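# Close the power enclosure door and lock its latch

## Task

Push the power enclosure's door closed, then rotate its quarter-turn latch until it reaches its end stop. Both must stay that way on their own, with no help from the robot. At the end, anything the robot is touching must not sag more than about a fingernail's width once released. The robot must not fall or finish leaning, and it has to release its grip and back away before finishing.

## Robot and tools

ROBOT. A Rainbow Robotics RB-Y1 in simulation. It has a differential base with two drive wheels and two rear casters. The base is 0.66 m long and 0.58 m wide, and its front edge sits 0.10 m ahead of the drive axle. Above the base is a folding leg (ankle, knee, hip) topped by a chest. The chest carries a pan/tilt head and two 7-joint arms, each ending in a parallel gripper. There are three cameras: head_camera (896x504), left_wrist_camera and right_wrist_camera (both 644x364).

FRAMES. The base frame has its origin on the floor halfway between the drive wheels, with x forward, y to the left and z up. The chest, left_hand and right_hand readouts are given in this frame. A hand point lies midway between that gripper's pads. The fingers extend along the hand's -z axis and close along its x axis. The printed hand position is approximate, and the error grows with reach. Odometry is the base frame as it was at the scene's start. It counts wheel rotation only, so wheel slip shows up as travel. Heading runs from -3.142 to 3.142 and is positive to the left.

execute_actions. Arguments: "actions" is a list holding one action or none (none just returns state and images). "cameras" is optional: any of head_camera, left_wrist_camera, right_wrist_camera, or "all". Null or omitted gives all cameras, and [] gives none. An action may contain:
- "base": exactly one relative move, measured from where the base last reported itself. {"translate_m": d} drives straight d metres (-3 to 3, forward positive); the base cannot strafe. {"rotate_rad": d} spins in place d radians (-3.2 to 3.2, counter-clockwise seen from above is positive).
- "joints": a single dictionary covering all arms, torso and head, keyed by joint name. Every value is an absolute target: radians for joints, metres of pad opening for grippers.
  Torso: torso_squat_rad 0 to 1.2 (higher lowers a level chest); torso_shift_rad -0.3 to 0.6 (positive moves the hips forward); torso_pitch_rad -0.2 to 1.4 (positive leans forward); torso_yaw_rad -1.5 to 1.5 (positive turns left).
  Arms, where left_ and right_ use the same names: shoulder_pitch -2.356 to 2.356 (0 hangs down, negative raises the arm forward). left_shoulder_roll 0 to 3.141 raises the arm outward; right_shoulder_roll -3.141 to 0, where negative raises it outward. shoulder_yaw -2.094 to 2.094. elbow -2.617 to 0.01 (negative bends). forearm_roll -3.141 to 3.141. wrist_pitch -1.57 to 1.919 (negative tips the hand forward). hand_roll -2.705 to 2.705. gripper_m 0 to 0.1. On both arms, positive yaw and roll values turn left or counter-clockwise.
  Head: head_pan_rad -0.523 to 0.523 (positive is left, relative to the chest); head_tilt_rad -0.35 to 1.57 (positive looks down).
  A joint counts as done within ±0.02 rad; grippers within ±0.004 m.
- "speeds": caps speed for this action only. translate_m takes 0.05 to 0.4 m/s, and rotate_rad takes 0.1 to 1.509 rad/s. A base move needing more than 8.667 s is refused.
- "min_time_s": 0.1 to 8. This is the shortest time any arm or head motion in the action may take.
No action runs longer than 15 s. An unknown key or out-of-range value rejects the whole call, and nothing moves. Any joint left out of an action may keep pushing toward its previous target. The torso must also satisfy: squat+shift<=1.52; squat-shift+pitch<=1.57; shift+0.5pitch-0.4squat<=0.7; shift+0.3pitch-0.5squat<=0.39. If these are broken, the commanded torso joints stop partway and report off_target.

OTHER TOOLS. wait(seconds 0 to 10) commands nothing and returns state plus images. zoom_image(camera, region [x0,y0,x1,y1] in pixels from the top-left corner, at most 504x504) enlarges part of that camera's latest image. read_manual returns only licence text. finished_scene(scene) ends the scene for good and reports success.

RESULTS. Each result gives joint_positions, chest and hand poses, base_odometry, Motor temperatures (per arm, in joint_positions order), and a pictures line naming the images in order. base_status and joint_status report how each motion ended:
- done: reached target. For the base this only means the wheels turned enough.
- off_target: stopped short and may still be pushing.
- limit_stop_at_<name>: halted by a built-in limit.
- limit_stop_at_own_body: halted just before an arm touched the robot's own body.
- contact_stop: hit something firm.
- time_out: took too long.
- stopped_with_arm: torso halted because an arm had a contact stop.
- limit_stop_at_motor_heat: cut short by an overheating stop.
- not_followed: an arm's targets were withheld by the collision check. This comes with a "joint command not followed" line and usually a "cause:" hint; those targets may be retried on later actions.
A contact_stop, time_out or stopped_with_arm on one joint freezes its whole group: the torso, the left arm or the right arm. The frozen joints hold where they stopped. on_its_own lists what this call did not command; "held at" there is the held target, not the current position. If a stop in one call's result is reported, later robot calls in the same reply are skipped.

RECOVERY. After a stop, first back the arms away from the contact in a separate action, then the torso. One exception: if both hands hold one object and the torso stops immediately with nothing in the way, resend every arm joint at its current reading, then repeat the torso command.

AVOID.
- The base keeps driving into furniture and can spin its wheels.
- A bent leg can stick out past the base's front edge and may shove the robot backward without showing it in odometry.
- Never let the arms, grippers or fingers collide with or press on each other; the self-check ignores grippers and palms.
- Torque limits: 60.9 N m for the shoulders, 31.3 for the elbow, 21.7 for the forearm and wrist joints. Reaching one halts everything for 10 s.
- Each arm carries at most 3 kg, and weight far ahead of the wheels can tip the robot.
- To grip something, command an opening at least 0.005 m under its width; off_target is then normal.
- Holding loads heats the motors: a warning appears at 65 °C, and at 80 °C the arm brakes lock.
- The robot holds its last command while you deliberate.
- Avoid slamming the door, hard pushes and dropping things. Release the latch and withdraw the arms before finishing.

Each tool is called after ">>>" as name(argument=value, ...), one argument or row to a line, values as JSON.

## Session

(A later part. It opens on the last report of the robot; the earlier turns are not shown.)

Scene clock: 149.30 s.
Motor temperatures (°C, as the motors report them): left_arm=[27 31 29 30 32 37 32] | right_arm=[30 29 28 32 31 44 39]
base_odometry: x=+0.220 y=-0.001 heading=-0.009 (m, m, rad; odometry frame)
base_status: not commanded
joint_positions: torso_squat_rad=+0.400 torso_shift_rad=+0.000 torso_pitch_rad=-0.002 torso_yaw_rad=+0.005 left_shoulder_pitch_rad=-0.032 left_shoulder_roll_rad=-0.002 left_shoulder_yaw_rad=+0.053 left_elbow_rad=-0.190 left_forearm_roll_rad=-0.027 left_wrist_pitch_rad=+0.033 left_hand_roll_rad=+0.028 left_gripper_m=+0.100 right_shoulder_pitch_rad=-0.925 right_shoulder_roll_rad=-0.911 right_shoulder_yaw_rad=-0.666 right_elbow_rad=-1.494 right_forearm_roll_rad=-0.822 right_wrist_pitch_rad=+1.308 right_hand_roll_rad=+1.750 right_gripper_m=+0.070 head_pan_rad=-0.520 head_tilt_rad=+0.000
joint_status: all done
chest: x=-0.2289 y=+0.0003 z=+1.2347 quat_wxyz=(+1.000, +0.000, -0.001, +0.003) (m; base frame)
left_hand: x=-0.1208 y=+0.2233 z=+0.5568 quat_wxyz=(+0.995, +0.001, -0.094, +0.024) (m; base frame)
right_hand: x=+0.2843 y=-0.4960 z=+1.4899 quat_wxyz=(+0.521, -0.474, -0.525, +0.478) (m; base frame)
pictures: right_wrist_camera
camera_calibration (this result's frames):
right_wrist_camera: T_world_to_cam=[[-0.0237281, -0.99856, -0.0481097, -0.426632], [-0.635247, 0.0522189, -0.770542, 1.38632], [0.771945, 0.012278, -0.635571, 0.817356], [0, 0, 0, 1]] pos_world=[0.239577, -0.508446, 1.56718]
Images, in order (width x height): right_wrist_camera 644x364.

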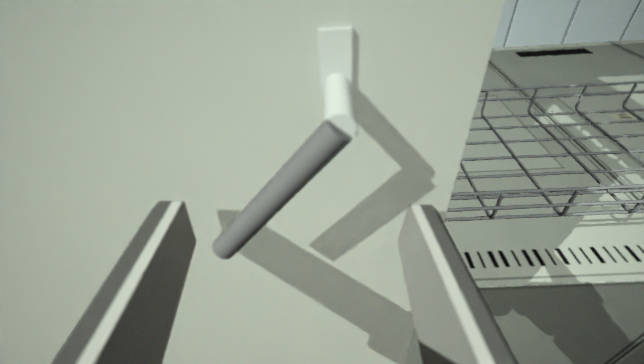

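>>> execute_actions(
  actions=[
    {"joints":{"right_gripper_m":0.016}},
  ],
  cameras=["right_wrist_camera"],
)

>>> execute_actions(
  actions=[
    {"joints":{"right_gripper_m":0.07,"right_hand_roll_rad":1.84}},
  ],
  cameras=[],
)

>>> execute_actions(
  actions=[
    {"base":{"translate_m":0.012},"joints":{"torso_yaw_rad":-0.025}},
  ],
  cameras=["right_wrist_camera"],
)

>>> execute_actions(
  actions=[
    {"joints":{"right_gripper_m":0.016}},
  ],
  cameras=["right_wrist_camera"],
)

>>> execute_actions(
  actions=[
    {"joints":{"right_gripper_m":0.07}},
  ],
  cameras=["right_wrist_camera"],
)

Scene clock: 156.87 s.
Motor temperatures (°C, as the motors report them): left_arm=[27 31 29 30 32 37 32] | right_arm=[30 29 28 32 31 42 39]
base_odometry: x=+0.220 y=-0.001 heading=-0.009 (m, m, rad; odometry frame)
base_status: not commanded
joint_positions: torso_squat_rad=+0.400 torso_shift_rad=+0.000 torso_pitch_rad=-0.002 torso_yaw_rad=+0.006 left_shoulder_pitch_rad=-0.032 left_shoulder_roll_rad=-0.002 left_shoulder_yaw_rad=+0.053 left_elbow_rad=-0.190 left_forearm_roll_rad=-0.027 left_wrist_pitch_rad=+0.033 left_hand_roll_rad=+0.028 left_gripper_m=+0.100 right_shoulder_pitch_rad=-0.927 right_shoulder_roll_rad=-0.907 right_shoulder_yaw_rad=-0.663 right_elbow_rad=-1.496 right_forearm_roll_rad=-0.825 right_wrist_pitch_rad=+1.309 right_hand_roll_rad=+1.750 right_gripper_m=+0.019 head_pan_rad=-0.520 head_tilt_rad=+0.000
joint_status: all done
chest: x=-0.2289 y=+0.0014 z=+1.2347 quat_wxyz=(+1.000, -0.001, -0.001, +0.003) (m; base frame)
left_hand: x=-0.1210 y=+0.2233 z=+0.5565 quat_wxyz=(+0.995, +0.000, -0.094, +0.025) (m; base frame)
right_hand: x=+0.2857 y=-0.4911 z=+1.4902 quat_wxyz=(+0.519, -0.473, -0.526, +0.481) (m; base frame)
pictures: right_wrist_camera
camera_calibration (this result's frames):
right_wrist_camera: T_world_to_cam=[[-0.0159253, -0.998825, -0.045772, -0.427466], [-0.636367, 0.0454343, -0.770047, 1.38346], [0.771222, 0.0168646, -0.636343, 0.820007], [0, 0, 0, 1]] pos_world=[0.241173, -0.50365, 1.56757]
Images, in order (width x height): right_wrist_camera 644x364.

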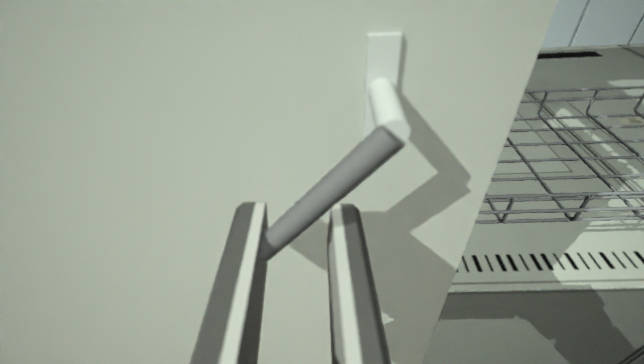

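Scene clock: 157.90 s.
Motor temperatures (°C, as the motors report them): left_arm=[27 31 29 30 32 37 32] | right_arm=[30 29 28 32 31 42 39]
base_odometry: x=+0.220 y=-0.001 heading=-0.009 (m, m, rad; odometry frame)
base_status: not commanded
joint_positions: torso_squat_rad=+0.400 torso_shift_rad=+0.000 torso_pitch_rad=-0.002 torso_yaw_rad=+0.005 left_shoulder_pitch_rad=-0.032 left_shoulder_roll_rad=-0.002 left_shoulder_yaw_rad=+0.053 left_elbow_rad=-0.190 left_forearm_roll_rad=-0.027 left_wrist_pitch_rad=+0.033 left_hand_roll_rad=+0.028 left_gripper_m=+0.100 right_shoulder_pitch_rad=-0.925 right_shoulder_roll_rad=-0.911 right_shoulder_yaw_rad=-0.666 right_elbow_rad=-1.494 right_forearm_roll_rad=-0.822 right_wrist_pitch_rad=+1.308 right_hand_roll_rad=+1.840 right_gripper_m=+0.070 head_pan_rad=-0.520 head_tilt_rad=+0.000
joint_status: all done
chest: x=-0.2289 y=+0.0003 z=+1.2347 quat_wxyz=(+1.000, +0.000, -0.001, +0.003) (m; base frame)
left_hand: x=-0.1208 y=+0.2233 z=+0.5568 quat_wxyz=(+0.995, +0.001, -0.094, +0.024) (m; base frame)
right_hand: x=+0.2843 y=-0.4960 z=+1.4899 quat_wxyz=(+0.499, -0.497, -0.503, +0.501) (m; base frame)
pictures: none
No camera images: the call's "cameras" was empty. Leave "cameras" out to get every camera's image.

Scene clock: 158.77 s.
Motor temperatures (°C, as the motors report them): left_arm=[27 31 29 30 32 37 32] | right_arm=[30 29 28 32 31 42 39]
base_odometry: x=+0.231 y=-0.001 heading=-0.010 (m, m, rad; odometry frame)
base_status: done
joint_positions: torso_squat_rad=+0.400 torso_shift_rad=+0.000 torso_pitch_rad=-0.002 torso_yaw_rad=-0.025 left_shoulder_pitch_rad=-0.032 left_shoulder_roll_rad=-0.002 left_shoulder_yaw_rad=+0.053 left_elbow_rad=-0.190 left_forearm_roll_rad=-0.027 left_wrist_pitch_rad=+0.033 left_hand_roll_rad=+0.028 left_gripper_m=+0.100 right_shoulder_pitch_rad=-0.926 right_shoulder_roll_rad=-0.910 right_shoulder_yaw_rad=-0.665 right_elbow_rad=-1.495 right_forearm_roll_rad=-0.823 right_wrist_pitch_rad=+1.308 right_hand_roll_rad=+1.840 right_gripper_m=+0.071 head_pan_rad=-0.520 head_tilt_rad=+0.000
joint_status: all done
chest: x=-0.2289 y=+0.0005 z=+1.2347 quat_wxyz=(+1.000, +0.000, -0.001, -0.012) (m; base frame)
left_hand: x=-0.1142 y=+0.2200 z=+0.5568 quat_wxyz=(+0.995, +0.000, -0.094, +0.009) (m; base frame)
right_hand: x=+0.2691 y=-0.5106 z=+1.4900 quat_wxyz=(+0.506, -0.505, -0.496, +0.493) (m; base frame)
pictures: right_wrist_camera
camera_calibration (this result's frames):
right_wrist_camera: T_world_to_cam=[[-0.0526036, -0.997732, 0.0420058, -0.567645], [-0.634928, 0.000949181, -0.772571, 1.35428], [0.770778, -0.0673106, -0.633538, 0.785971], [0, 0, 0, 1]] pos_world=[0.2242, -0.514738, 1.56806]
Images, in order (width x height): right_wrist_camera 644x364.

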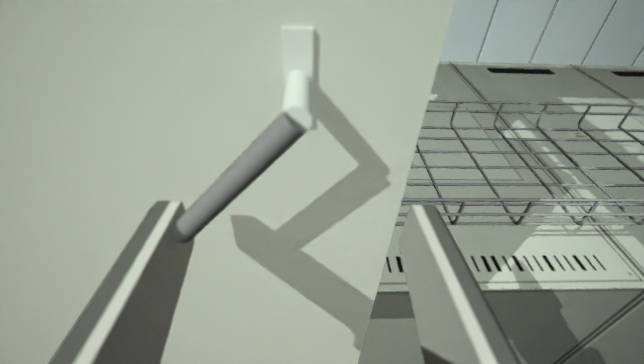

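Scene clock: 159.80 s.
Motor temperatures (°C, as the motors report them): left_arm=[27 31 29 30 32 37 32] | right_arm=[30 29 28 32 32 42 39]
base_odometry: x=+0.231 y=-0.001 heading=-0.010 (m, m, rad; odometry frame)
base_status: not commanded
joint_positions: torso_squat_rad=+0.400 torso_shift_rad=-0.001 torso_pitch_rad=-0.003 torso_yaw_rad=-0.024 left_shoulder_pitch_rad=-0.032 left_shoulder_roll_rad=-0.002 left_shoulder_yaw_rad=+0.053 left_elbow_rad=-0.190 left_forearm_roll_rad=-0.027 left_wrist_pitch_rad=+0.033 left_hand_roll_rad=+0.028 left_gripper_m=+0.100 right_shoulder_pitch_rad=-0.926 right_shoulder_roll_rad=-0.906 right_shoulder_yaw_rad=-0.662 right_elbow_rad=-1.497 right_forearm_roll_rad=-0.826 right_wrist_pitch_rad=+1.311 right_hand_roll_rad=+1.840 right_gripper_m=+0.047 head_pan_rad=-0.520 head_tilt_rad=+0.000
joint_status: right_gripper_m off_target (ended at +0.047, target +0.016)
chest: x=-0.2293 y=+0.0015 z=+1.2346 quat_wxyz=(+1.000, -0.001, -0.001, -0.012) (m; base frame)
left_hand: x=-0.1143 y=+0.2201 z=+0.5565 quat_wxyz=(+0.995, -0.001, -0.095, +0.010) (m; base frame)
right_hand: x=+0.2703 y=-0.5058 z=+1.4899 quat_wxyz=(+0.504, -0.503, -0.496, +0.497) (m; base frame)
pictures: right_wrist_camera
camera_calibration (this result's frames):
right_wrist_camera: T_world_to_cam=[[-0.0447572, -0.998005, 0.044524, -0.568734], [-0.636581, -0.00585642, -0.771187, 1.34986], [0.76991, -0.0628593, -0.635049, 0.790047], [0, 0, 0, 1]] pos_world=[0.225576, -0.510032, 1.56804]
Images, in order (width x height): right_wrist_camera 644x364.

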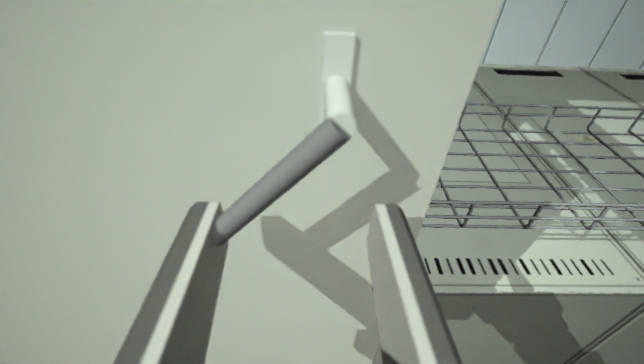

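Scene clock: 160.83 s.
Motor temperatures (°C, as the motors report them): left_arm=[27 31 29 30 32 37 32] | right_arm=[30 29 28 32 32 42 39]
base_odometry: x=+0.231 y=-0.001 heading=-0.010 (m, m, rad; odometry frame)
base_status: not commanded
joint_positions: torso_squat_rad=+0.400 torso_shift_rad=-0.001 torso_pitch_rad=-0.003 torso_yaw_rad=-0.025 left_shoulder_pitch_rad=-0.032 left_shoulder_roll_rad=-0.002 left_shoulder_yaw_rad=+0.053 left_elbow_rad=-0.190 left_forearm_roll_rad=-0.027 left_wrist_pitch_rad=+0.033 left_hand_roll_rad=+0.028 left_gripper_m=+0.100 right_shoulder_pitch_rad=-0.926 right_shoulder_roll_rad=-0.910 right_shoulder_yaw_rad=-0.665 right_elbow_rad=-1.495 right_forearm_roll_rad=-0.823 right_wrist_pitch_rad=+1.309 right_hand_roll_rad=+1.840 right_gripper_m=+0.071 head_pan_rad=-0.520 head_tilt_rad=+0.000
joint_status: all done
chest: x=-0.2292 y=+0.0006 z=+1.2346 quat_wxyz=(+1.000, +0.000, -0.001, -0.012) (m; base frame)
left_hand: x=-0.1143 y=+0.2200 z=+0.5568 quat_wxyz=(+0.995, -0.001, -0.095, +0.010) (m; base frame)
right_hand: x=+0.2690 y=-0.5100 z=+1.4902 quat_wxyz=(+0.506, -0.505, -0.496, +0.494) (m; base frame)
pictures: right_wrist_camera
camera_calibration (this result's frames):
right_wrist_camera: T_world_to_cam=[[-0.0518559, -0.997742, 0.0426882, -0.56822], [-0.634937, -0.0000542642, -0.772564, 1.35384], [0.770822, -0.0671663, -0.6335, 0.786141], [0, 0, 0, 1]] pos_world=[0.224164, -0.514061, 1.56821]
Images, in order (width x height): right_wrist_camera 644x364.

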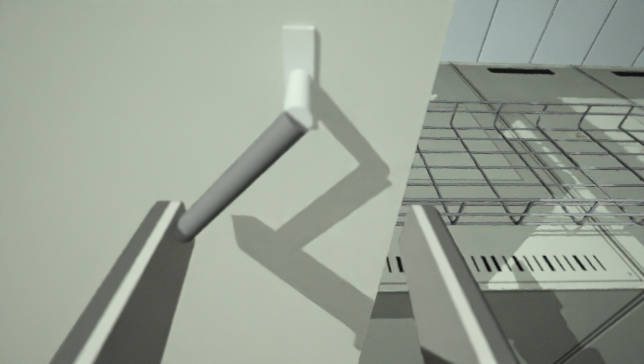

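>>> execute_actions(
  actions=[
    {"joints":{"right_gripper_m":0.1,"right_hand_roll_rad":1.3,"torso_yaw_rad":-0.012}},
  ],
  cameras=["right_wrist_camera"],
)

>>> execute_actions(
  actions=[
    {"joints":{"right_gripper_m":0.02}},
  ],
  cameras=["right_wrist_camera"],
)

Scene clock: 171.13 s.
Motor temperatures (°C, as the motors report them): left_arm=[27 31 29 30 32 37 32] | right_arm=[30 29 28 32 32 41 39]
base_odometry: x=+0.231 y=-0.001 heading=-0.010 (m, m, rad; odometry frame)
base_status: not commanded
joint_positions: torso_squat_rad=+0.400 torso_shift_rad=+0.000 torso_pitch_rad=-0.002 torso_yaw_rad=-0.012 left_shoulder_pitch_rad=-0.032 left_shoulder_roll_rad=-0.002 left_shoulder_yaw_rad=+0.053 left_elbow_rad=-0.190 left_forearm_roll_rad=-0.027 left_wrist_pitch_rad=+0.033 left_hand_roll_rad=+0.028 left_gripper_m=+0.100 right_shoulder_pitch_rad=-0.925 right_shoulder_roll_rad=-0.911 right_shoulder_yaw_rad=-0.666 right_elbow_rad=-1.494 right_forearm_roll_rad=-0.822 right_wrist_pitch_rad=+1.308 right_hand_roll_rad=+1.300 right_gripper_m=+0.099 head_pan_rad=-0.520 head_tilt_rad=+0.000
joint_status: all done
chest: x=-0.2289 y=+0.0003 z=+1.2347 quat_wxyz=(+1.000, +0.000, -0.001, -0.006) (m; base frame)
left_hand: x=-0.1171 y=+0.2215 z=+0.5568 quat_wxyz=(+0.995, +0.000, -0.094, +0.016) (m; base frame)
right_hand: x=+0.2756 y=-0.5048 z=+1.4898 quat_wxyz=(+0.617, -0.351, -0.614, +0.344) (m; base frame)
pictures: right_wrist_camera
camera_calibration (this result's frames):
right_wrist_camera: T_world_to_cam=[[-0.0393444, -0.877761, -0.47748, 0.269365], [-0.631119, 0.3923, -0.66917, 1.40075], [0.774687, 0.275019, -0.569407, 0.857374], [0, 0, 0, 1]] pos_world=[0.230443, -0.54887, 1.55415]
Images, in order (width x height): right_wrist_camera 644x364.

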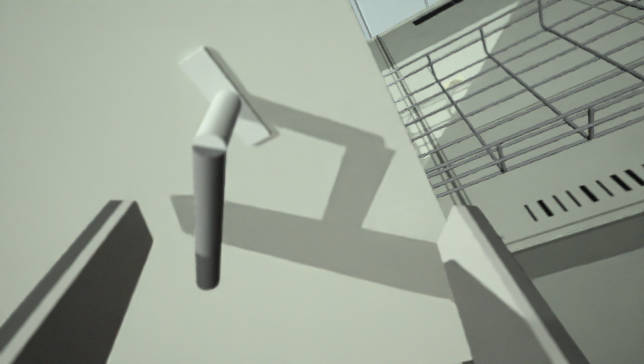

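Scene clock: 172.40 s.
Motor temperatures (°C, as the motors report them): left_arm=[27 31 29 30 32 37 32] | right_arm=[30 29 28 32 32 41 39]
base_odometry: x=+0.231 y=-0.001 heading=-0.010 (m, m, rad; odometry frame)
base_status: not commanded
joint_positions: torso_squat_rad=+0.400 torso_shift_rad=+0.000 torso_pitch_rad=-0.002 torso_yaw_rad=-0.011 left_shoulder_pitch_rad=-0.032 left_shoulder_roll_rad=-0.002 left_shoulder_yaw_rad=+0.053 left_elbow_rad=-0.190 left_forearm_roll_rad=-0.027 left_wrist_pitch_rad=+0.033 left_hand_roll_rad=+0.028 left_gripper_m=+0.100 right_shoulder_pitch_rad=-0.929 right_shoulder_roll_rad=-0.909 right_shoulder_yaw_rad=-0.664 right_elbow_rad=-1.497 right_forearm_roll_rad=-0.825 right_wrist_pitch_rad=+1.308 right_hand_roll_rad=+1.300 right_gripper_m=+0.023 head_pan_rad=-0.520 head_tilt_rad=+0.000
joint_status: all done
chest: x=-0.2290 y=+0.0016 z=+1.2347 quat_wxyz=(+1.000, -0.001, -0.001, -0.006) (m; base frame)
left_hand: x=-0.1173 y=+0.2214 z=+0.5564 quat_wxyz=(+0.995, -0.001, -0.094, +0.016) (m; base frame)
right_hand: x=+0.2760 y=-0.4998 z=+1.4930 quat_wxyz=(+0.614, -0.351, -0.616, +0.347) (m; base frame)
pictures: right_wrist_camera
camera_calibration (this result's frames):
right_wrist_camera: T_world_to_cam=[[-0.0309634, -0.879771, -0.474389, 0.267394], [-0.630454, 0.385483, -0.673743, 1.40432], [0.775609, 0.278219, -0.566591, 0.854669], [0, 0, 0, 1]] pos_world=[0.230751, -0.543883, 1.55725]
Images, in order (width x height): right_wrist_camera 644x364.

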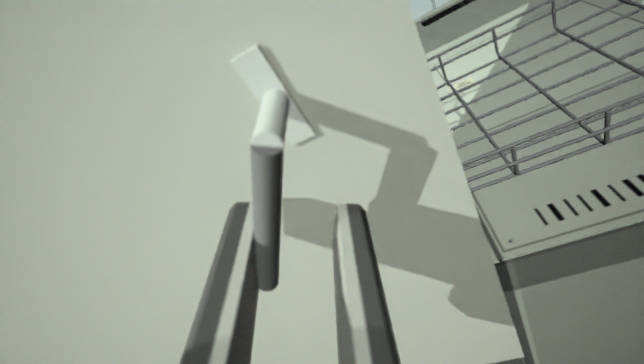

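>>> execute_actions(
  actions=[
    {"joints":{"right_gripper_m":0.09,"right_hand_roll_rad":1.5}},
  ],
  cameras=[],
)

>>> execute_actions(
  actions=[
    {"base":{"translate_m":0.012},"joints":{"torso_yaw_rad":-0.035,"torso_squat_rad":0.43}},
  ],
  cameras=["right_wrist_camera"],
)

>>> execute_actions(
  actions=[
    {"joints":{"right_gripper_m":0.02}},
  ],
  cameras=["right_wrist_camera"],
)

>>> execute_actions(
  actions=[
    {"joints":{"right_gripper_m":0.09,"right_hand_roll_rad":1.7}},
  ],
  cameras=["right_wrist_camera"],
)

Scene clock: 181.40 s.
Motor temperatures (°C, as the motors report them): left_arm=[27 31 29 30 32 37 32] | right_arm=[30 29 28 32 35 40 39]
base_odometry: x=+0.231 y=-0.001 heading=-0.010 (m, m, rad; odometry frame)
base_status: not commanded
joint_positions: torso_squat_rad=+0.400 torso_shift_rad=+0.000 torso_pitch_rad=-0.002 torso_yaw_rad=-0.012 left_shoulder_pitch_rad=-0.032 left_shoulder_roll_rad=-0.002 left_shoulder_yaw_rad=+0.053 left_elbow_rad=-0.190 left_forearm_roll_rad=-0.027 left_wrist_pitch_rad=+0.033 left_hand_roll_rad=+0.028 left_gripper_m=+0.100 right_shoulder_pitch_rad=-0.925 right_shoulder_roll_rad=-0.911 right_shoulder_yaw_rad=-0.666 right_elbow_rad=-1.494 right_forearm_roll_rad=-0.822 right_wrist_pitch_rad=+1.308 right_hand_roll_rad=+1.500 right_gripper_m=+0.090 head_pan_rad=-0.520 head_tilt_rad=+0.000
joint_status: all done
chest: x=-0.2290 y=+0.0003 z=+1.2347 quat_wxyz=(+1.000, +0.000, -0.001, -0.006) (m; base frame)
left_hand: x=-0.1171 y=+0.2215 z=+0.5568 quat_wxyz=(+0.995, +0.000, -0.094, +0.016) (m; base frame)
right_hand: x=+0.2756 y=-0.5047 z=+1.4900 quat_wxyz=(+0.580, -0.410, -0.576, +0.404) (m; base frame)
pictures: none
No camera images: the call's "cameras" was empty. Leave "cameras" out to get every camera's image.

Scene clock: 182.27 s.
Motor temperatures (°C, as the motors report them): left_arm=[27 31 29 30 32 37 32] | right_arm=[30 29 28 32 35 40 39]
base_odometry: x=+0.244 y=-0.001 heading=-0.011 (m, m, rad; odometry frame)
base_status: done
joint_positions: torso_squat_rad=+0.430 torso_shift_rad=+0.000 torso_pitch_rad=-0.002 torso_yaw_rad=-0.035 left_shoulder_pitch_rad=-0.032 left_shoulder_roll_rad=-0.002 left_shoulder_yaw_rad=+0.053 left_elbow_rad=-0.190 left_forearm_roll_rad=-0.027 left_wrist_pitch_rad=+0.033 left_hand_roll_rad=+0.028 left_gripper_m=+0.100 right_shoulder_pitch_rad=-0.925 right_shoulder_roll_rad=-0.911 right_shoulder_yaw_rad=-0.666 right_elbow_rad=-1.494 right_forearm_roll_rad=-0.822 right_wrist_pitch_rad=+1.308 right_hand_roll_rad=+1.500 right_gripper_m=+0.090 head_pan_rad=-0.520 head_tilt_rad=+0.000
joint_status: all done
chest: x=-0.2289 y=+0.0003 z=+1.2262 quat_wxyz=(+1.000, +0.000, -0.001, -0.017) (m; base frame)
left_hand: x=-0.1120 y=+0.2189 z=+0.5484 quat_wxyz=(+0.996, -0.001, -0.094, +0.004) (m; base frame)
right_hand: x=+0.2639 y=-0.5165 z=+1.4814 quat_wxyz=(+0.585, -0.417, -0.572, +0.397) (m; base frame)
pictures: right_wrist_camera
camera_calibration (this result's frames):
right_wrist_camera: T_world_to_cam=[[-0.0623696, -0.95382, -0.293831, -0.0506132], [-0.626413, 0.266607, -0.73248, 1.41984], [0.776992, 0.138375, -0.614114, 0.859912], [0, 0, 0, 1]] pos_world=[0.218107, -0.545806, 1.55322]
Images, in order (width x height): right_wrist_camera 644x364.

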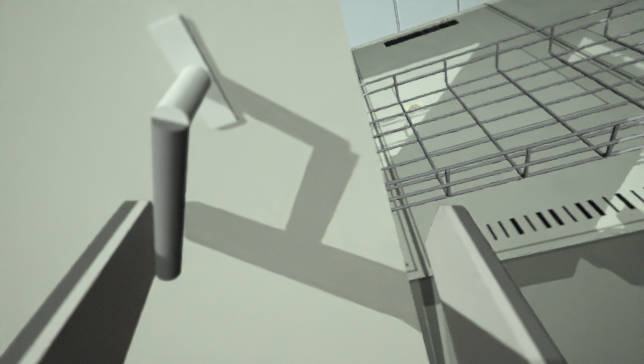

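Scene clock: 183.47 s.
Motor temperatures (°C, as the motors report them): left_arm=[27 31 29 30 32 37 32] | right_arm=[30 29 28 32 35 40 39]
base_odometry: x=+0.244 y=-0.001 heading=-0.011 (m, m, rad; odometry frame)
base_status: not commanded
joint_positions: torso_squat_rad=+0.430 torso_shift_rad=-0.001 torso_pitch_rad=-0.002 torso_yaw_rad=-0.034 left_shoulder_pitch_rad=-0.032 left_shoulder_roll_rad=-0.002 left_shoulder_yaw_rad=+0.053 left_elbow_rad=-0.190 left_forearm_roll_rad=-0.027 left_wrist_pitch_rad=+0.033 left_hand_roll_rad=+0.028 left_gripper_m=+0.100 right_shoulder_pitch_rad=-0.927 right_shoulder_roll_rad=-0.907 right_shoulder_yaw_rad=-0.662 right_elbow_rad=-1.497 right_forearm_roll_rad=-0.825 right_wrist_pitch_rad=+1.310 right_hand_roll_rad=+1.500 right_gripper_m=+0.023 head_pan_rad=-0.520 head_tilt_rad=+0.000
joint_status: all done
chest: x=-0.2291 y=+0.0016 z=+1.2262 quat_wxyz=(+1.000, -0.001, -0.001, -0.017) (m; base frame)
left_hand: x=-0.1121 y=+0.2189 z=+0.5480 quat_wxyz=(+0.996, -0.002, -0.095, +0.005) (m; base frame)
right_hand: x=+0.2651 y=-0.5108 z=+1.4823 quat_wxyz=(+0.582, -0.415, -0.573, +0.401) (m; base frame)
pictures: right_wrist_camera
camera_calibration (this result's frames):
right_wrist_camera: T_world_to_cam=[[-0.053962, -0.955257, -0.290812, -0.052245], [-0.628847, 0.258738, -0.733216, 1.41753], [0.775654, 0.14331, -0.614673, 0.862492], [0, 0, 0, 1]] pos_world=[0.219595, -0.540281, 1.55431]
Images, in order (width x height): right_wrist_camera 644x364.

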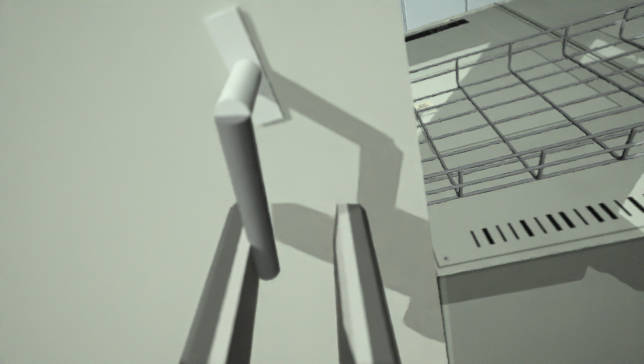

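Scene clock: 184.67 s.
Motor temperatures (°C, as the motors report them): left_arm=[27 31 29 30 32 37 32] | right_arm=[30 29 28 32 35 40 39]
base_odometry: x=+0.244 y=-0.001 heading=-0.011 (m, m, rad; odometry frame)
base_status: not commanded
joint_positions: torso_squat_rad=+0.430 torso_shift_rad=+0.000 torso_pitch_rad=-0.002 torso_yaw_rad=-0.035 left_shoulder_pitch_rad=-0.032 left_shoulder_roll_rad=-0.002 left_shoulder_yaw_rad=+0.053 left_elbow_rad=-0.190 left_forearm_roll_rad=-0.027 left_wrist_pitch_rad=+0.033 left_hand_roll_rad=+0.028 left_gripper_m=+0.100 right_shoulder_pitch_rad=-0.925 right_shoulder_roll_rad=-0.911 right_shoulder_yaw_rad=-0.666 right_elbow_rad=-1.494 right_forearm_roll_rad=-0.822 right_wrist_pitch_rad=+1.308 right_hand_roll_rad=+1.700 right_gripper_m=+0.090 head_pan_rad=-0.520 head_tilt_rad=+0.000
joint_status: all done
chest: x=-0.2290 y=+0.0003 z=+1.2262 quat_wxyz=(+1.000, +0.000, -0.001, -0.017) (m; base frame)
left_hand: x=-0.1120 y=+0.2189 z=+0.5484 quat_wxyz=(+0.996, -0.001, -0.095, +0.004) (m; base frame)
right_hand: x=+0.2638 y=-0.5161 z=+1.4815 quat_wxyz=(+0.542, -0.472, -0.527, +0.454) (m; base frame)
pictures: right_wrist_camera
camera_calibration (this result's frames):
right_wrist_camera: T_world_to_cam=[[-0.0633863, -0.993163, -0.0980313, -0.360383], [-0.631304, 0.115981, -0.766814, 1.3942], [0.77294, 0.0132821, -0.634339, 0.826501], [0, 0, 0, 1]] pos_world=[0.218487, -0.530598, 1.55805]
Images, in order (width x height): right_wrist_camera 644x364.

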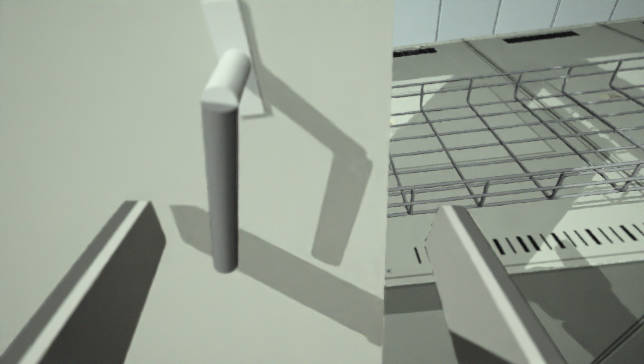

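Nearly; one more push.

>>> execute_actions(
  actions=[
    {"base":{"translate_m":0.01},"joints":{"torso_yaw_rad":-0.055,"torso_squat_rad":0.42}},
  ],
  cameras=[],
)

>>> execute_actions(
  actions=[
    {"joints":{"right_gripper_m":0.025}},
  ],
  cameras=["right_wrist_camera"],
)

>>> execute_actions(
  actions=[
    {"joints":{"right_gripper_m":0.09}},
  ],
  cameras=["right_wrist_camera"],
)

>>> execute_actions(
  actions=[
    {"base":{"translate_m":-0.17}},
  ],
  cameras=["head_camera"],
)

Scene clock: 190.47 s.
Motor temperatures (°C, as the motors report them): left_arm=[27 31 29 30 32 37 32] | right_arm=[30 29 28 32 34 39 39]
base_odometry: x=+0.254 y=-0.001 heading=-0.012 (m, m, rad; odometry frame)
base_status: done
joint_positions: torso_squat_rad=+0.420 torso_shift_rad=+0.000 torso_pitch_rad=-0.002 torso_yaw_rad=-0.055 left_shoulder_pitch_rad=-0.032 left_shoulder_roll_rad=-0.002 left_shoulder_yaw_rad=+0.053 left_elbow_rad=-0.190 left_forearm_roll_rad=-0.027 left_wrist_pitch_rad=+0.033 left_hand_roll_rad=+0.028 left_gripper_m=+0.100 right_shoulder_pitch_rad=-0.925 right_shoulder_roll_rad=-0.911 right_shoulder_yaw_rad=-0.666 right_elbow_rad=-1.494 right_forearm_roll_rad=-0.822 right_wrist_pitch_rad=+1.308 right_hand_roll_rad=+1.700 right_gripper_m=+0.090 head_pan_rad=-0.520 head_tilt_rad=+0.000
joint_status: all done
chest: x=-0.2288 y=+0.0003 z=+1.2291 quat_wxyz=(+1.000, +0.000, -0.001, -0.027) (m; base frame)
left_hand: x=-0.1077 y=+0.2165 z=+0.5513 quat_wxyz=(+0.996, -0.002, -0.094, -0.006) (m; base frame)
right_hand: x=+0.2535 y=-0.5262 z=+1.4842 quat_wxyz=(+0.547, -0.477, -0.522, +0.448) (m; base frame)
pictures: none
No camera images: the call's "cameras" was empty. Leave "cameras" out to get every camera's image.

Scene clock: 191.60 s.
Motor temperatures (°C, as the motors report them): left_arm=[27 31 29 30 32 37 32] | right_arm=[30 29 28 32 34 39 39]
base_odometry: x=+0.254 y=-0.001 heading=-0.011 (m, m, rad; odometry frame)
base_status: not commanded
joint_positions: torso_squat_rad=+0.420 torso_shift_rad=-0.001 torso_pitch_rad=-0.002 torso_yaw_rad=-0.054 left_shoulder_pitch_rad=-0.032 left_shoulder_roll_rad=-0.002 left_shoulder_yaw_rad=+0.053 left_elbow_rad=-0.190 left_forearm_roll_rad=-0.027 left_wrist_pitch_rad=+0.033 left_hand_roll_rad=+0.028 left_gripper_m=+0.100 right_shoulder_pitch_rad=-0.926 right_shoulder_roll_rad=-0.907 right_shoulder_yaw_rad=-0.663 right_elbow_rad=-1.496 right_forearm_roll_rad=-0.825 right_wrist_pitch_rad=+1.310 right_hand_roll_rad=+1.700 right_gripper_m=+0.028 head_pan_rad=-0.520 head_tilt_rad=+0.000
joint_status: all done
chest: x=-0.2291 y=+0.0014 z=+1.2291 quat_wxyz=(+1.000, -0.001, -0.001, -0.027) (m; base frame)
left_hand: x=-0.1078 y=+0.2165 z=+0.5509 quat_wxyz=(+0.996, -0.003, -0.095, -0.005) (m; base frame)
right_hand: x=+0.2548 y=-0.5213 z=+1.4843 quat_wxyz=(+0.545, -0.475, -0.523, +0.451) (m; base frame)
pictures: right_wrist_camera
camera_calibration (this result's frames):
right_wrist_camera: T_world_to_cam=[[-0.0759838, -0.992505, -0.0957056, -0.365716], [-0.631343, 0.122181, -0.765818, 1.39304], [0.771772, 0.00223334, -0.635895, 0.83212], [0, 0, 0, 1]] pos_world=[0.209491, -0.535036, 1.56096]
Images, in order (width x height): right_wrist_camera 644x364.

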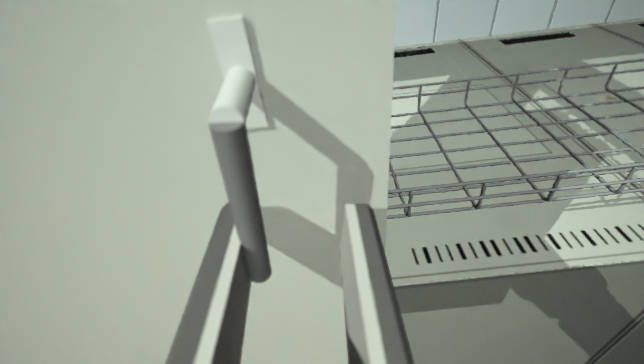

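Scene clock: 192.73 s.
Motor temperatures (°C, as the motors report them): left_arm=[27 31 29 30 32 37 32] | right_arm=[30 29 28 32 34 39 39]
base_odometry: x=+0.254 y=-0.001 heading=-0.011 (m, m, rad; odometry frame)
base_status: not commanded
joint_positions: torso_squat_rad=+0.420 torso_shift_rad=-0.001 torso_pitch_rad=-0.002 torso_yaw_rad=-0.055 left_shoulder_pitch_rad=-0.032 left_shoulder_roll_rad=-0.002 left_shoulder_yaw_rad=+0.053 left_elbow_rad=-0.190 left_forearm_roll_rad=-0.027 left_wrist_pitch_rad=+0.033 left_hand_roll_rad=+0.028 left_gripper_m=+0.100 right_shoulder_pitch_rad=-0.925 right_shoulder_roll_rad=-0.911 right_shoulder_yaw_rad=-0.666 right_elbow_rad=-1.494 right_forearm_roll_rad=-0.822 right_wrist_pitch_rad=+1.308 right_hand_roll_rad=+1.700 right_gripper_m=+0.090 head_pan_rad=-0.520 head_tilt_rad=+0.000
joint_status: all done
chest: x=-0.2290 y=+0.0003 z=+1.2291 quat_wxyz=(+1.000, +0.000, -0.001, -0.027) (m; base frame)
left_hand: x=-0.1077 y=+0.2165 z=+0.5513 quat_wxyz=(+0.996, -0.002, -0.094, -0.005) (m; base frame)
right_hand: x=+0.2534 y=-0.5259 z=+1.4843 quat_wxyz=(+0.546, -0.477, -0.522, +0.448) (m; base frame)
pictures: right_wrist_camera
camera_calibration (this result's frames):
right_wrist_camera: T_world_to_cam=[[-0.0832464, -0.99171, -0.097884, -0.364899], [-0.628989, 0.128476, -0.766724, 1.39677], [0.772944, -0.00225905, -0.63447, 0.828419], [0, 0, 0, 1]] pos_world=[0.207858, -0.539455, 1.56083]
Images, in order (width x height): right_wrist_camera 644x364.

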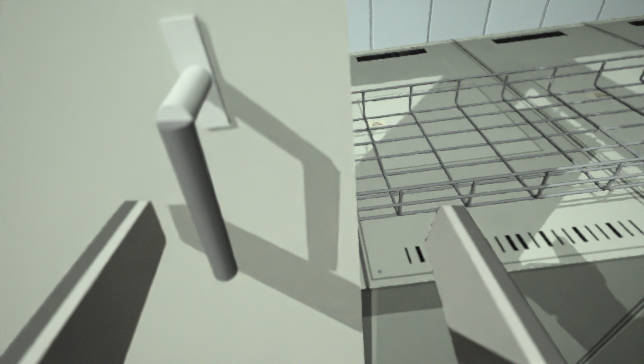

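Scene clock: 194.73 s.
Motor temperatures (°C, as the motors report them): left_arm=[27 31 29 30 32 37 32] | right_arm=[30 29 28 32 34 39 39]
base_odometry: x=+0.084 y=+0.001 heading=-0.013 (m, m, rad; odometry frame)
base_status: done
joint_positions: torso_squat_rad=+0.420 torso_shift_rad=+0.000 torso_pitch_rad=-0.002 torso_yaw_rad=-0.055 left_shoulder_pitch_rad=-0.032 left_shoulder_roll_rad=-0.002 left_shoulder_yaw_rad=+0.053 left_elbow_rad=-0.190 left_forearm_roll_rad=-0.027 left_wrist_pitch_rad=+0.033 left_hand_roll_rad=+0.028 left_gripper_m=+0.100 right_shoulder_pitch_rad=-0.925 right_shoulder_roll_rad=-0.911 right_shoulder_yaw_rad=-0.666 right_elbow_rad=-1.494 right_forearm_roll_rad=-0.822 right_wrist_pitch_rad=+1.308 right_hand_roll_rad=+1.700 right_gripper_m=+0.090 head_pan_rad=-0.520 head_tilt_rad=+0.000
joint_status: not commanded
chest: x=-0.2289 y=+0.0002 z=+1.2291 quat_wxyz=(+1.000, +0.000, -0.001, -0.027) (m; base frame)
left_hand: x=-0.1078 y=+0.2165 z=+0.5513 quat_wxyz=(+0.996, -0.002, -0.094, -0.005) (m; base frame)
right_hand: x=+0.2534 y=-0.5263 z=+1.4842 quat_wxyz=(+0.547, -0.477, -0.522, +0.448) (m; base frame)
pictures: head_camera
camera_calibration (this result's frames):
head_camera: T_world_to_cam=[[-0.508591, -0.860804, 0.01876, -0.1339], [-0.0307951, -0.00358832, -0.999519, 1.48556], [0.860457, -0.508924, -0.0246835, 0.166743], [0, 0, 0, 1]] pos_world=[-0.165827, -0.0250713, 1.49147]
Images, in order (width x height): head_camera 896x504.

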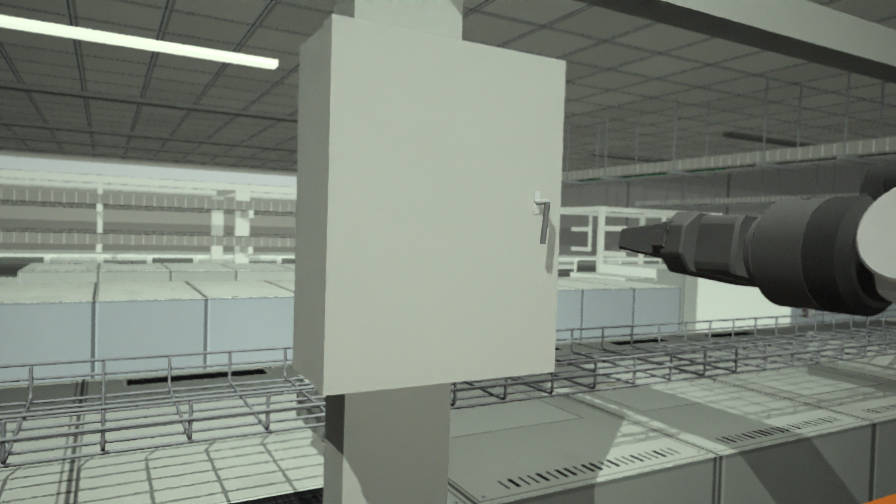

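>>> execute_actions(
  actions=[
    {"base":{"translate_m":0.17}},
  ],
  cameras=["right_wrist_camera"],
)

>>> execute_actions(
  actions=[
    {"joints":{"right_gripper_m":0.008}},
  ],
  cameras=["right_wrist_camera"],
)

>>> execute_actions(
  actions=[
    {"joints":{"right_gripper_m":0.09}},
  ],
  cameras=["right_wrist_camera"],
)

>>> execute_actions(
  actions=[
    {"base":{"translate_m":-0.17}},
  ],
  cameras=["head_camera"],
)

Scene clock: 202.33 s.
Motor temperatures (°C, as the motors report them): left_arm=[27 31 29 30 32 37 32] | right_arm=[30 29 28 32 33 38 39]
base_odometry: x=+0.254 y=-0.001 heading=-0.014 (m, m, rad; odometry frame)
base_status: done
joint_positions: torso_squat_rad=+0.420 torso_shift_rad=+0.000 torso_pitch_rad=-0.002 torso_yaw_rad=-0.055 left_shoulder_pitch_rad=-0.032 left_shoulder_roll_rad=-0.002 left_shoulder_yaw_rad=+0.053 left_elbow_rad=-0.190 left_forearm_roll_rad=-0.027 left_wrist_pitch_rad=+0.033 left_hand_roll_rad=+0.028 left_gripper_m=+0.100 right_shoulder_pitch_rad=-0.925 right_shoulder_roll_rad=-0.911 right_shoulder_yaw_rad=-0.666 right_elbow_rad=-1.494 right_forearm_roll_rad=-0.822 right_wrist_pitch_rad=+1.308 right_hand_roll_rad=+1.700 right_gripper_m=+0.090 head_pan_rad=-0.520 head_tilt_rad=+0.000
joint_status: not commanded
chest: x=-0.2287 y=+0.0002 z=+1.2291 quat_wxyz=(+1.000, +0.000, -0.001, -0.027) (m; base frame)
left_hand: x=-0.1077 y=+0.2165 z=+0.5513 quat_wxyz=(+0.996, -0.002, -0.094, -0.006) (m; base frame)
right_hand: x=+0.2537 y=-0.5264 z=+1.4840 quat_wxyz=(+0.547, -0.477, -0.522, +0.448) (m; base frame)
pictures: right_wrist_camera
camera_calibration (this result's frames):
right_wrist_camera: T_world_to_cam=[[-0.0837872, -0.991643, -0.0981059, -0.364846], [-0.629251, 0.128992, -0.766423, 1.39668], [0.772673, -0.00248323, -0.6348, 0.828485], [0, 0, 0, 1]] pos_world=[0.208145, -0.5399, 1.56058]
Images, in order (width x height): right_wrist_camera 644x364.

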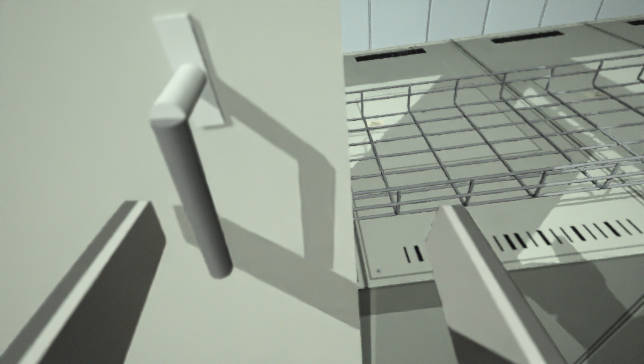

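Scene clock: 203.63 s.
Motor temperatures (°C, as the motors report them): left_arm=[27 31 29 30 32 37 32] | right_arm=[30 29 28 32 34 39 39]
base_odometry: x=+0.254 y=-0.001 heading=-0.013 (m, m, rad; odometry frame)
base_status: not commanded
joint_positions: torso_squat_rad=+0.420 torso_shift_rad=-0.001 torso_pitch_rad=-0.002 torso_yaw_rad=-0.054 left_shoulder_pitch_rad=-0.032 left_shoulder_roll_rad=-0.002 left_shoulder_yaw_rad=+0.053 left_elbow_rad=-0.190 left_forearm_roll_rad=-0.027 left_wrist_pitch_rad=+0.033 left_hand_roll_rad=+0.028 left_gripper_m=+0.100 right_shoulder_pitch_rad=-0.927 right_shoulder_roll_rad=-0.906 right_shoulder_yaw_rad=-0.662 right_elbow_rad=-1.497 right_forearm_roll_rad=-0.826 right_wrist_pitch_rad=+1.310 right_hand_roll_rad=+1.700 right_gripper_m=+0.017 head_pan_rad=-0.520 head_tilt_rad=+0.000
joint_status: right_gripper_m off_target (ended at +0.017, target +0.008)
chest: x=-0.2291 y=+0.0017 z=+1.2291 quat_wxyz=(+1.000, -0.001, -0.001, -0.027) (m; base frame)
left_hand: x=-0.1079 y=+0.2165 z=+0.5508 quat_wxyz=(+0.996, -0.003, -0.095, -0.005) (m; base frame)
right_hand: x=+0.2549 y=-0.5201 z=+1.4849 quat_wxyz=(+0.544, -0.475, -0.524, +0.452) (m; base frame)
pictures: right_wrist_camera
camera_calibration (this result's frames):
right_wrist_camera: T_world_to_cam=[[-0.0743922, -0.992712, -0.0948068, -0.36635], [-0.630937, 0.120477, -0.766423, 1.39334], [0.772259, 0.00280129, -0.635301, 0.831669], [0, 0, 0, 1]] pos_world=[0.209592, -0.533875, 1.56152]
Images, in order (width x height): right_wrist_camera 644x364.

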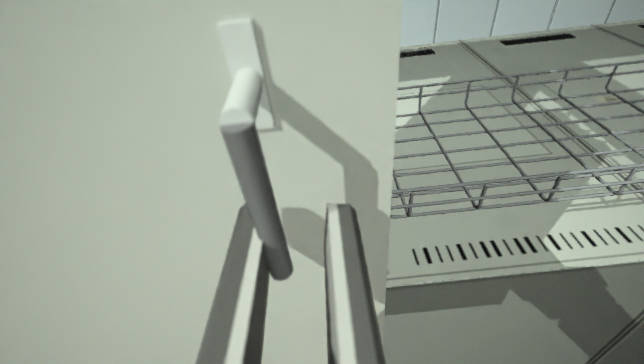

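Scene clock: 204.93 s.
Motor temperatures (°C, as the motors report them): left_arm=[27 31 29 30 32 37 32] | right_arm=[30 29 28 32 34 39 39]
base_odometry: x=+0.254 y=-0.001 heading=-0.014 (m, m, rad; odometry frame)
base_status: not commanded
joint_positions: torso_squat_rad=+0.420 torso_shift_rad=-0.001 torso_pitch_rad=-0.002 torso_yaw_rad=-0.055 left_shoulder_pitch_rad=-0.032 left_shoulder_roll_rad=-0.002 left_shoulder_yaw_rad=+0.053 left_elbow_rad=-0.190 left_forearm_roll_rad=-0.027 left_wrist_pitch_rad=+0.033 left_hand_roll_rad=+0.028 left_gripper_m=+0.100 right_shoulder_pitch_rad=-0.925 right_shoulder_roll_rad=-0.911 right_shoulder_yaw_rad=-0.666 right_elbow_rad=-1.494 right_forearm_roll_rad=-0.822 right_wrist_pitch_rad=+1.308 right_hand_roll_rad=+1.700 right_gripper_m=+0.090 head_pan_rad=-0.520 head_tilt_rad=+0.000
joint_status: all done
chest: x=-0.2291 y=+0.0003 z=+1.2291 quat_wxyz=(+1.000, +0.000, -0.001, -0.027) (m; base frame)
left_hand: x=-0.1077 y=+0.2165 z=+0.5513 quat_wxyz=(+0.996, -0.002, -0.094, -0.005) (m; base frame)
right_hand: x=+0.2534 y=-0.5259 z=+1.4843 quat_wxyz=(+0.546, -0.477, -0.522, +0.448) (m; base frame)
pictures: right_wrist_camera
camera_calibration (this result's frames):
right_wrist_camera: T_world_to_cam=[[-0.0832442, -0.991707, -0.0979144, -0.364885], [-0.628943, 0.128498, -0.766759, 1.39681], [0.772982, -0.00224564, -0.634424, 0.828387], [0, 0, 0, 1]] pos_world=[0.207811, -0.539487, 1.56084]
Images, in order (width x height): right_wrist_camera 644x364.

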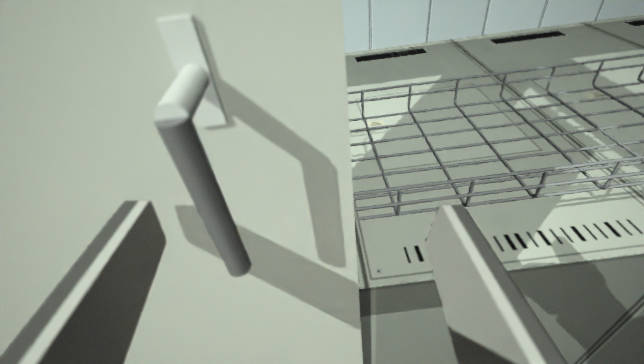

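Scene clock: 206.93 s.
Motor temperatures (°C, as the motors report them): left_arm=[27 31 29 30 32 37 32] | right_arm=[30 29 28 32 33 38 39]
base_odometry: x=+0.084 y=+0.001 heading=-0.015 (m, m, rad; odometry frame)
base_status: done
joint_positions: torso_squat_rad=+0.420 torso_shift_rad=+0.000 torso_pitch_rad=-0.002 torso_yaw_rad=-0.055 left_shoulder_pitch_rad=-0.032 left_shoulder_roll_rad=-0.002 left_shoulder_yaw_rad=+0.053 left_elbow_rad=-0.190 left_forearm_roll_rad=-0.027 left_wrist_pitch_rad=+0.033 left_hand_roll_rad=+0.028 left_gripper_m=+0.100 right_shoulder_pitch_rad=-0.925 right_shoulder_roll_rad=-0.911 right_shoulder_yaw_rad=-0.666 right_elbow_rad=-1.494 right_forearm_roll_rad=-0.822 right_wrist_pitch_rad=+1.308 right_hand_roll_rad=+1.700 right_gripper_m=+0.090 head_pan_rad=-0.520 head_tilt_rad=+0.000
joint_status: not commanded
chest: x=-0.2290 y=+0.0002 z=+1.2291 quat_wxyz=(+1.000, +0.000, -0.001, -0.027) (m; base frame)
left_hand: x=-0.1078 y=+0.2165 z=+0.5513 quat_wxyz=(+0.996, -0.002, -0.094, -0.005) (m; base frame)
right_hand: x=+0.2533 y=-0.5263 z=+1.4842 quat_wxyz=(+0.547, -0.477, -0.522, +0.448) (m; base frame)
pictures: head_camera
camera_calibration (this result's frames):
head_camera: T_world_to_cam=[[-0.508589, -0.860805, 0.0187467, -0.133892], [-0.0307776, -0.00358326, -0.99952, 1.48556], [0.860459, -0.508922, -0.0246711, 0.166736], [0, 0, 0, 1]] pos_world=[-0.165843, -0.0250766, 1.49147]
Images, in order (width x height): head_camera 896x504.

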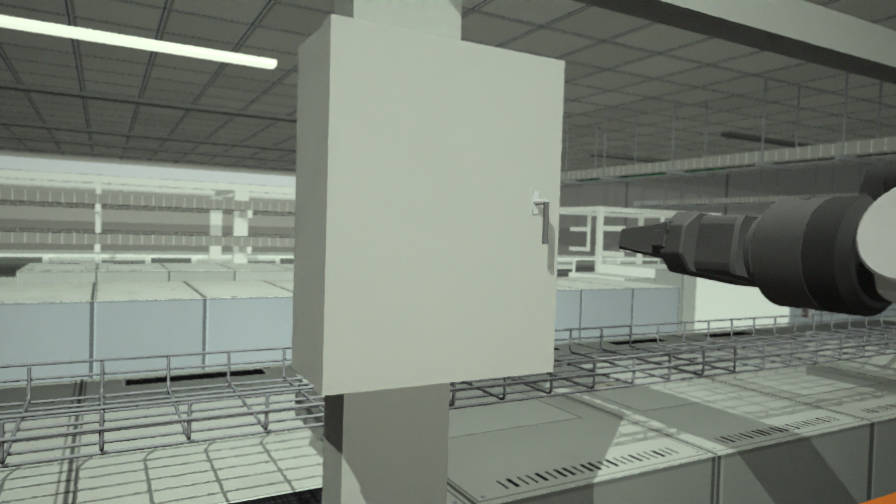

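>>> finished_scene(
  scene=2,
)

The scene is finished: the task was done.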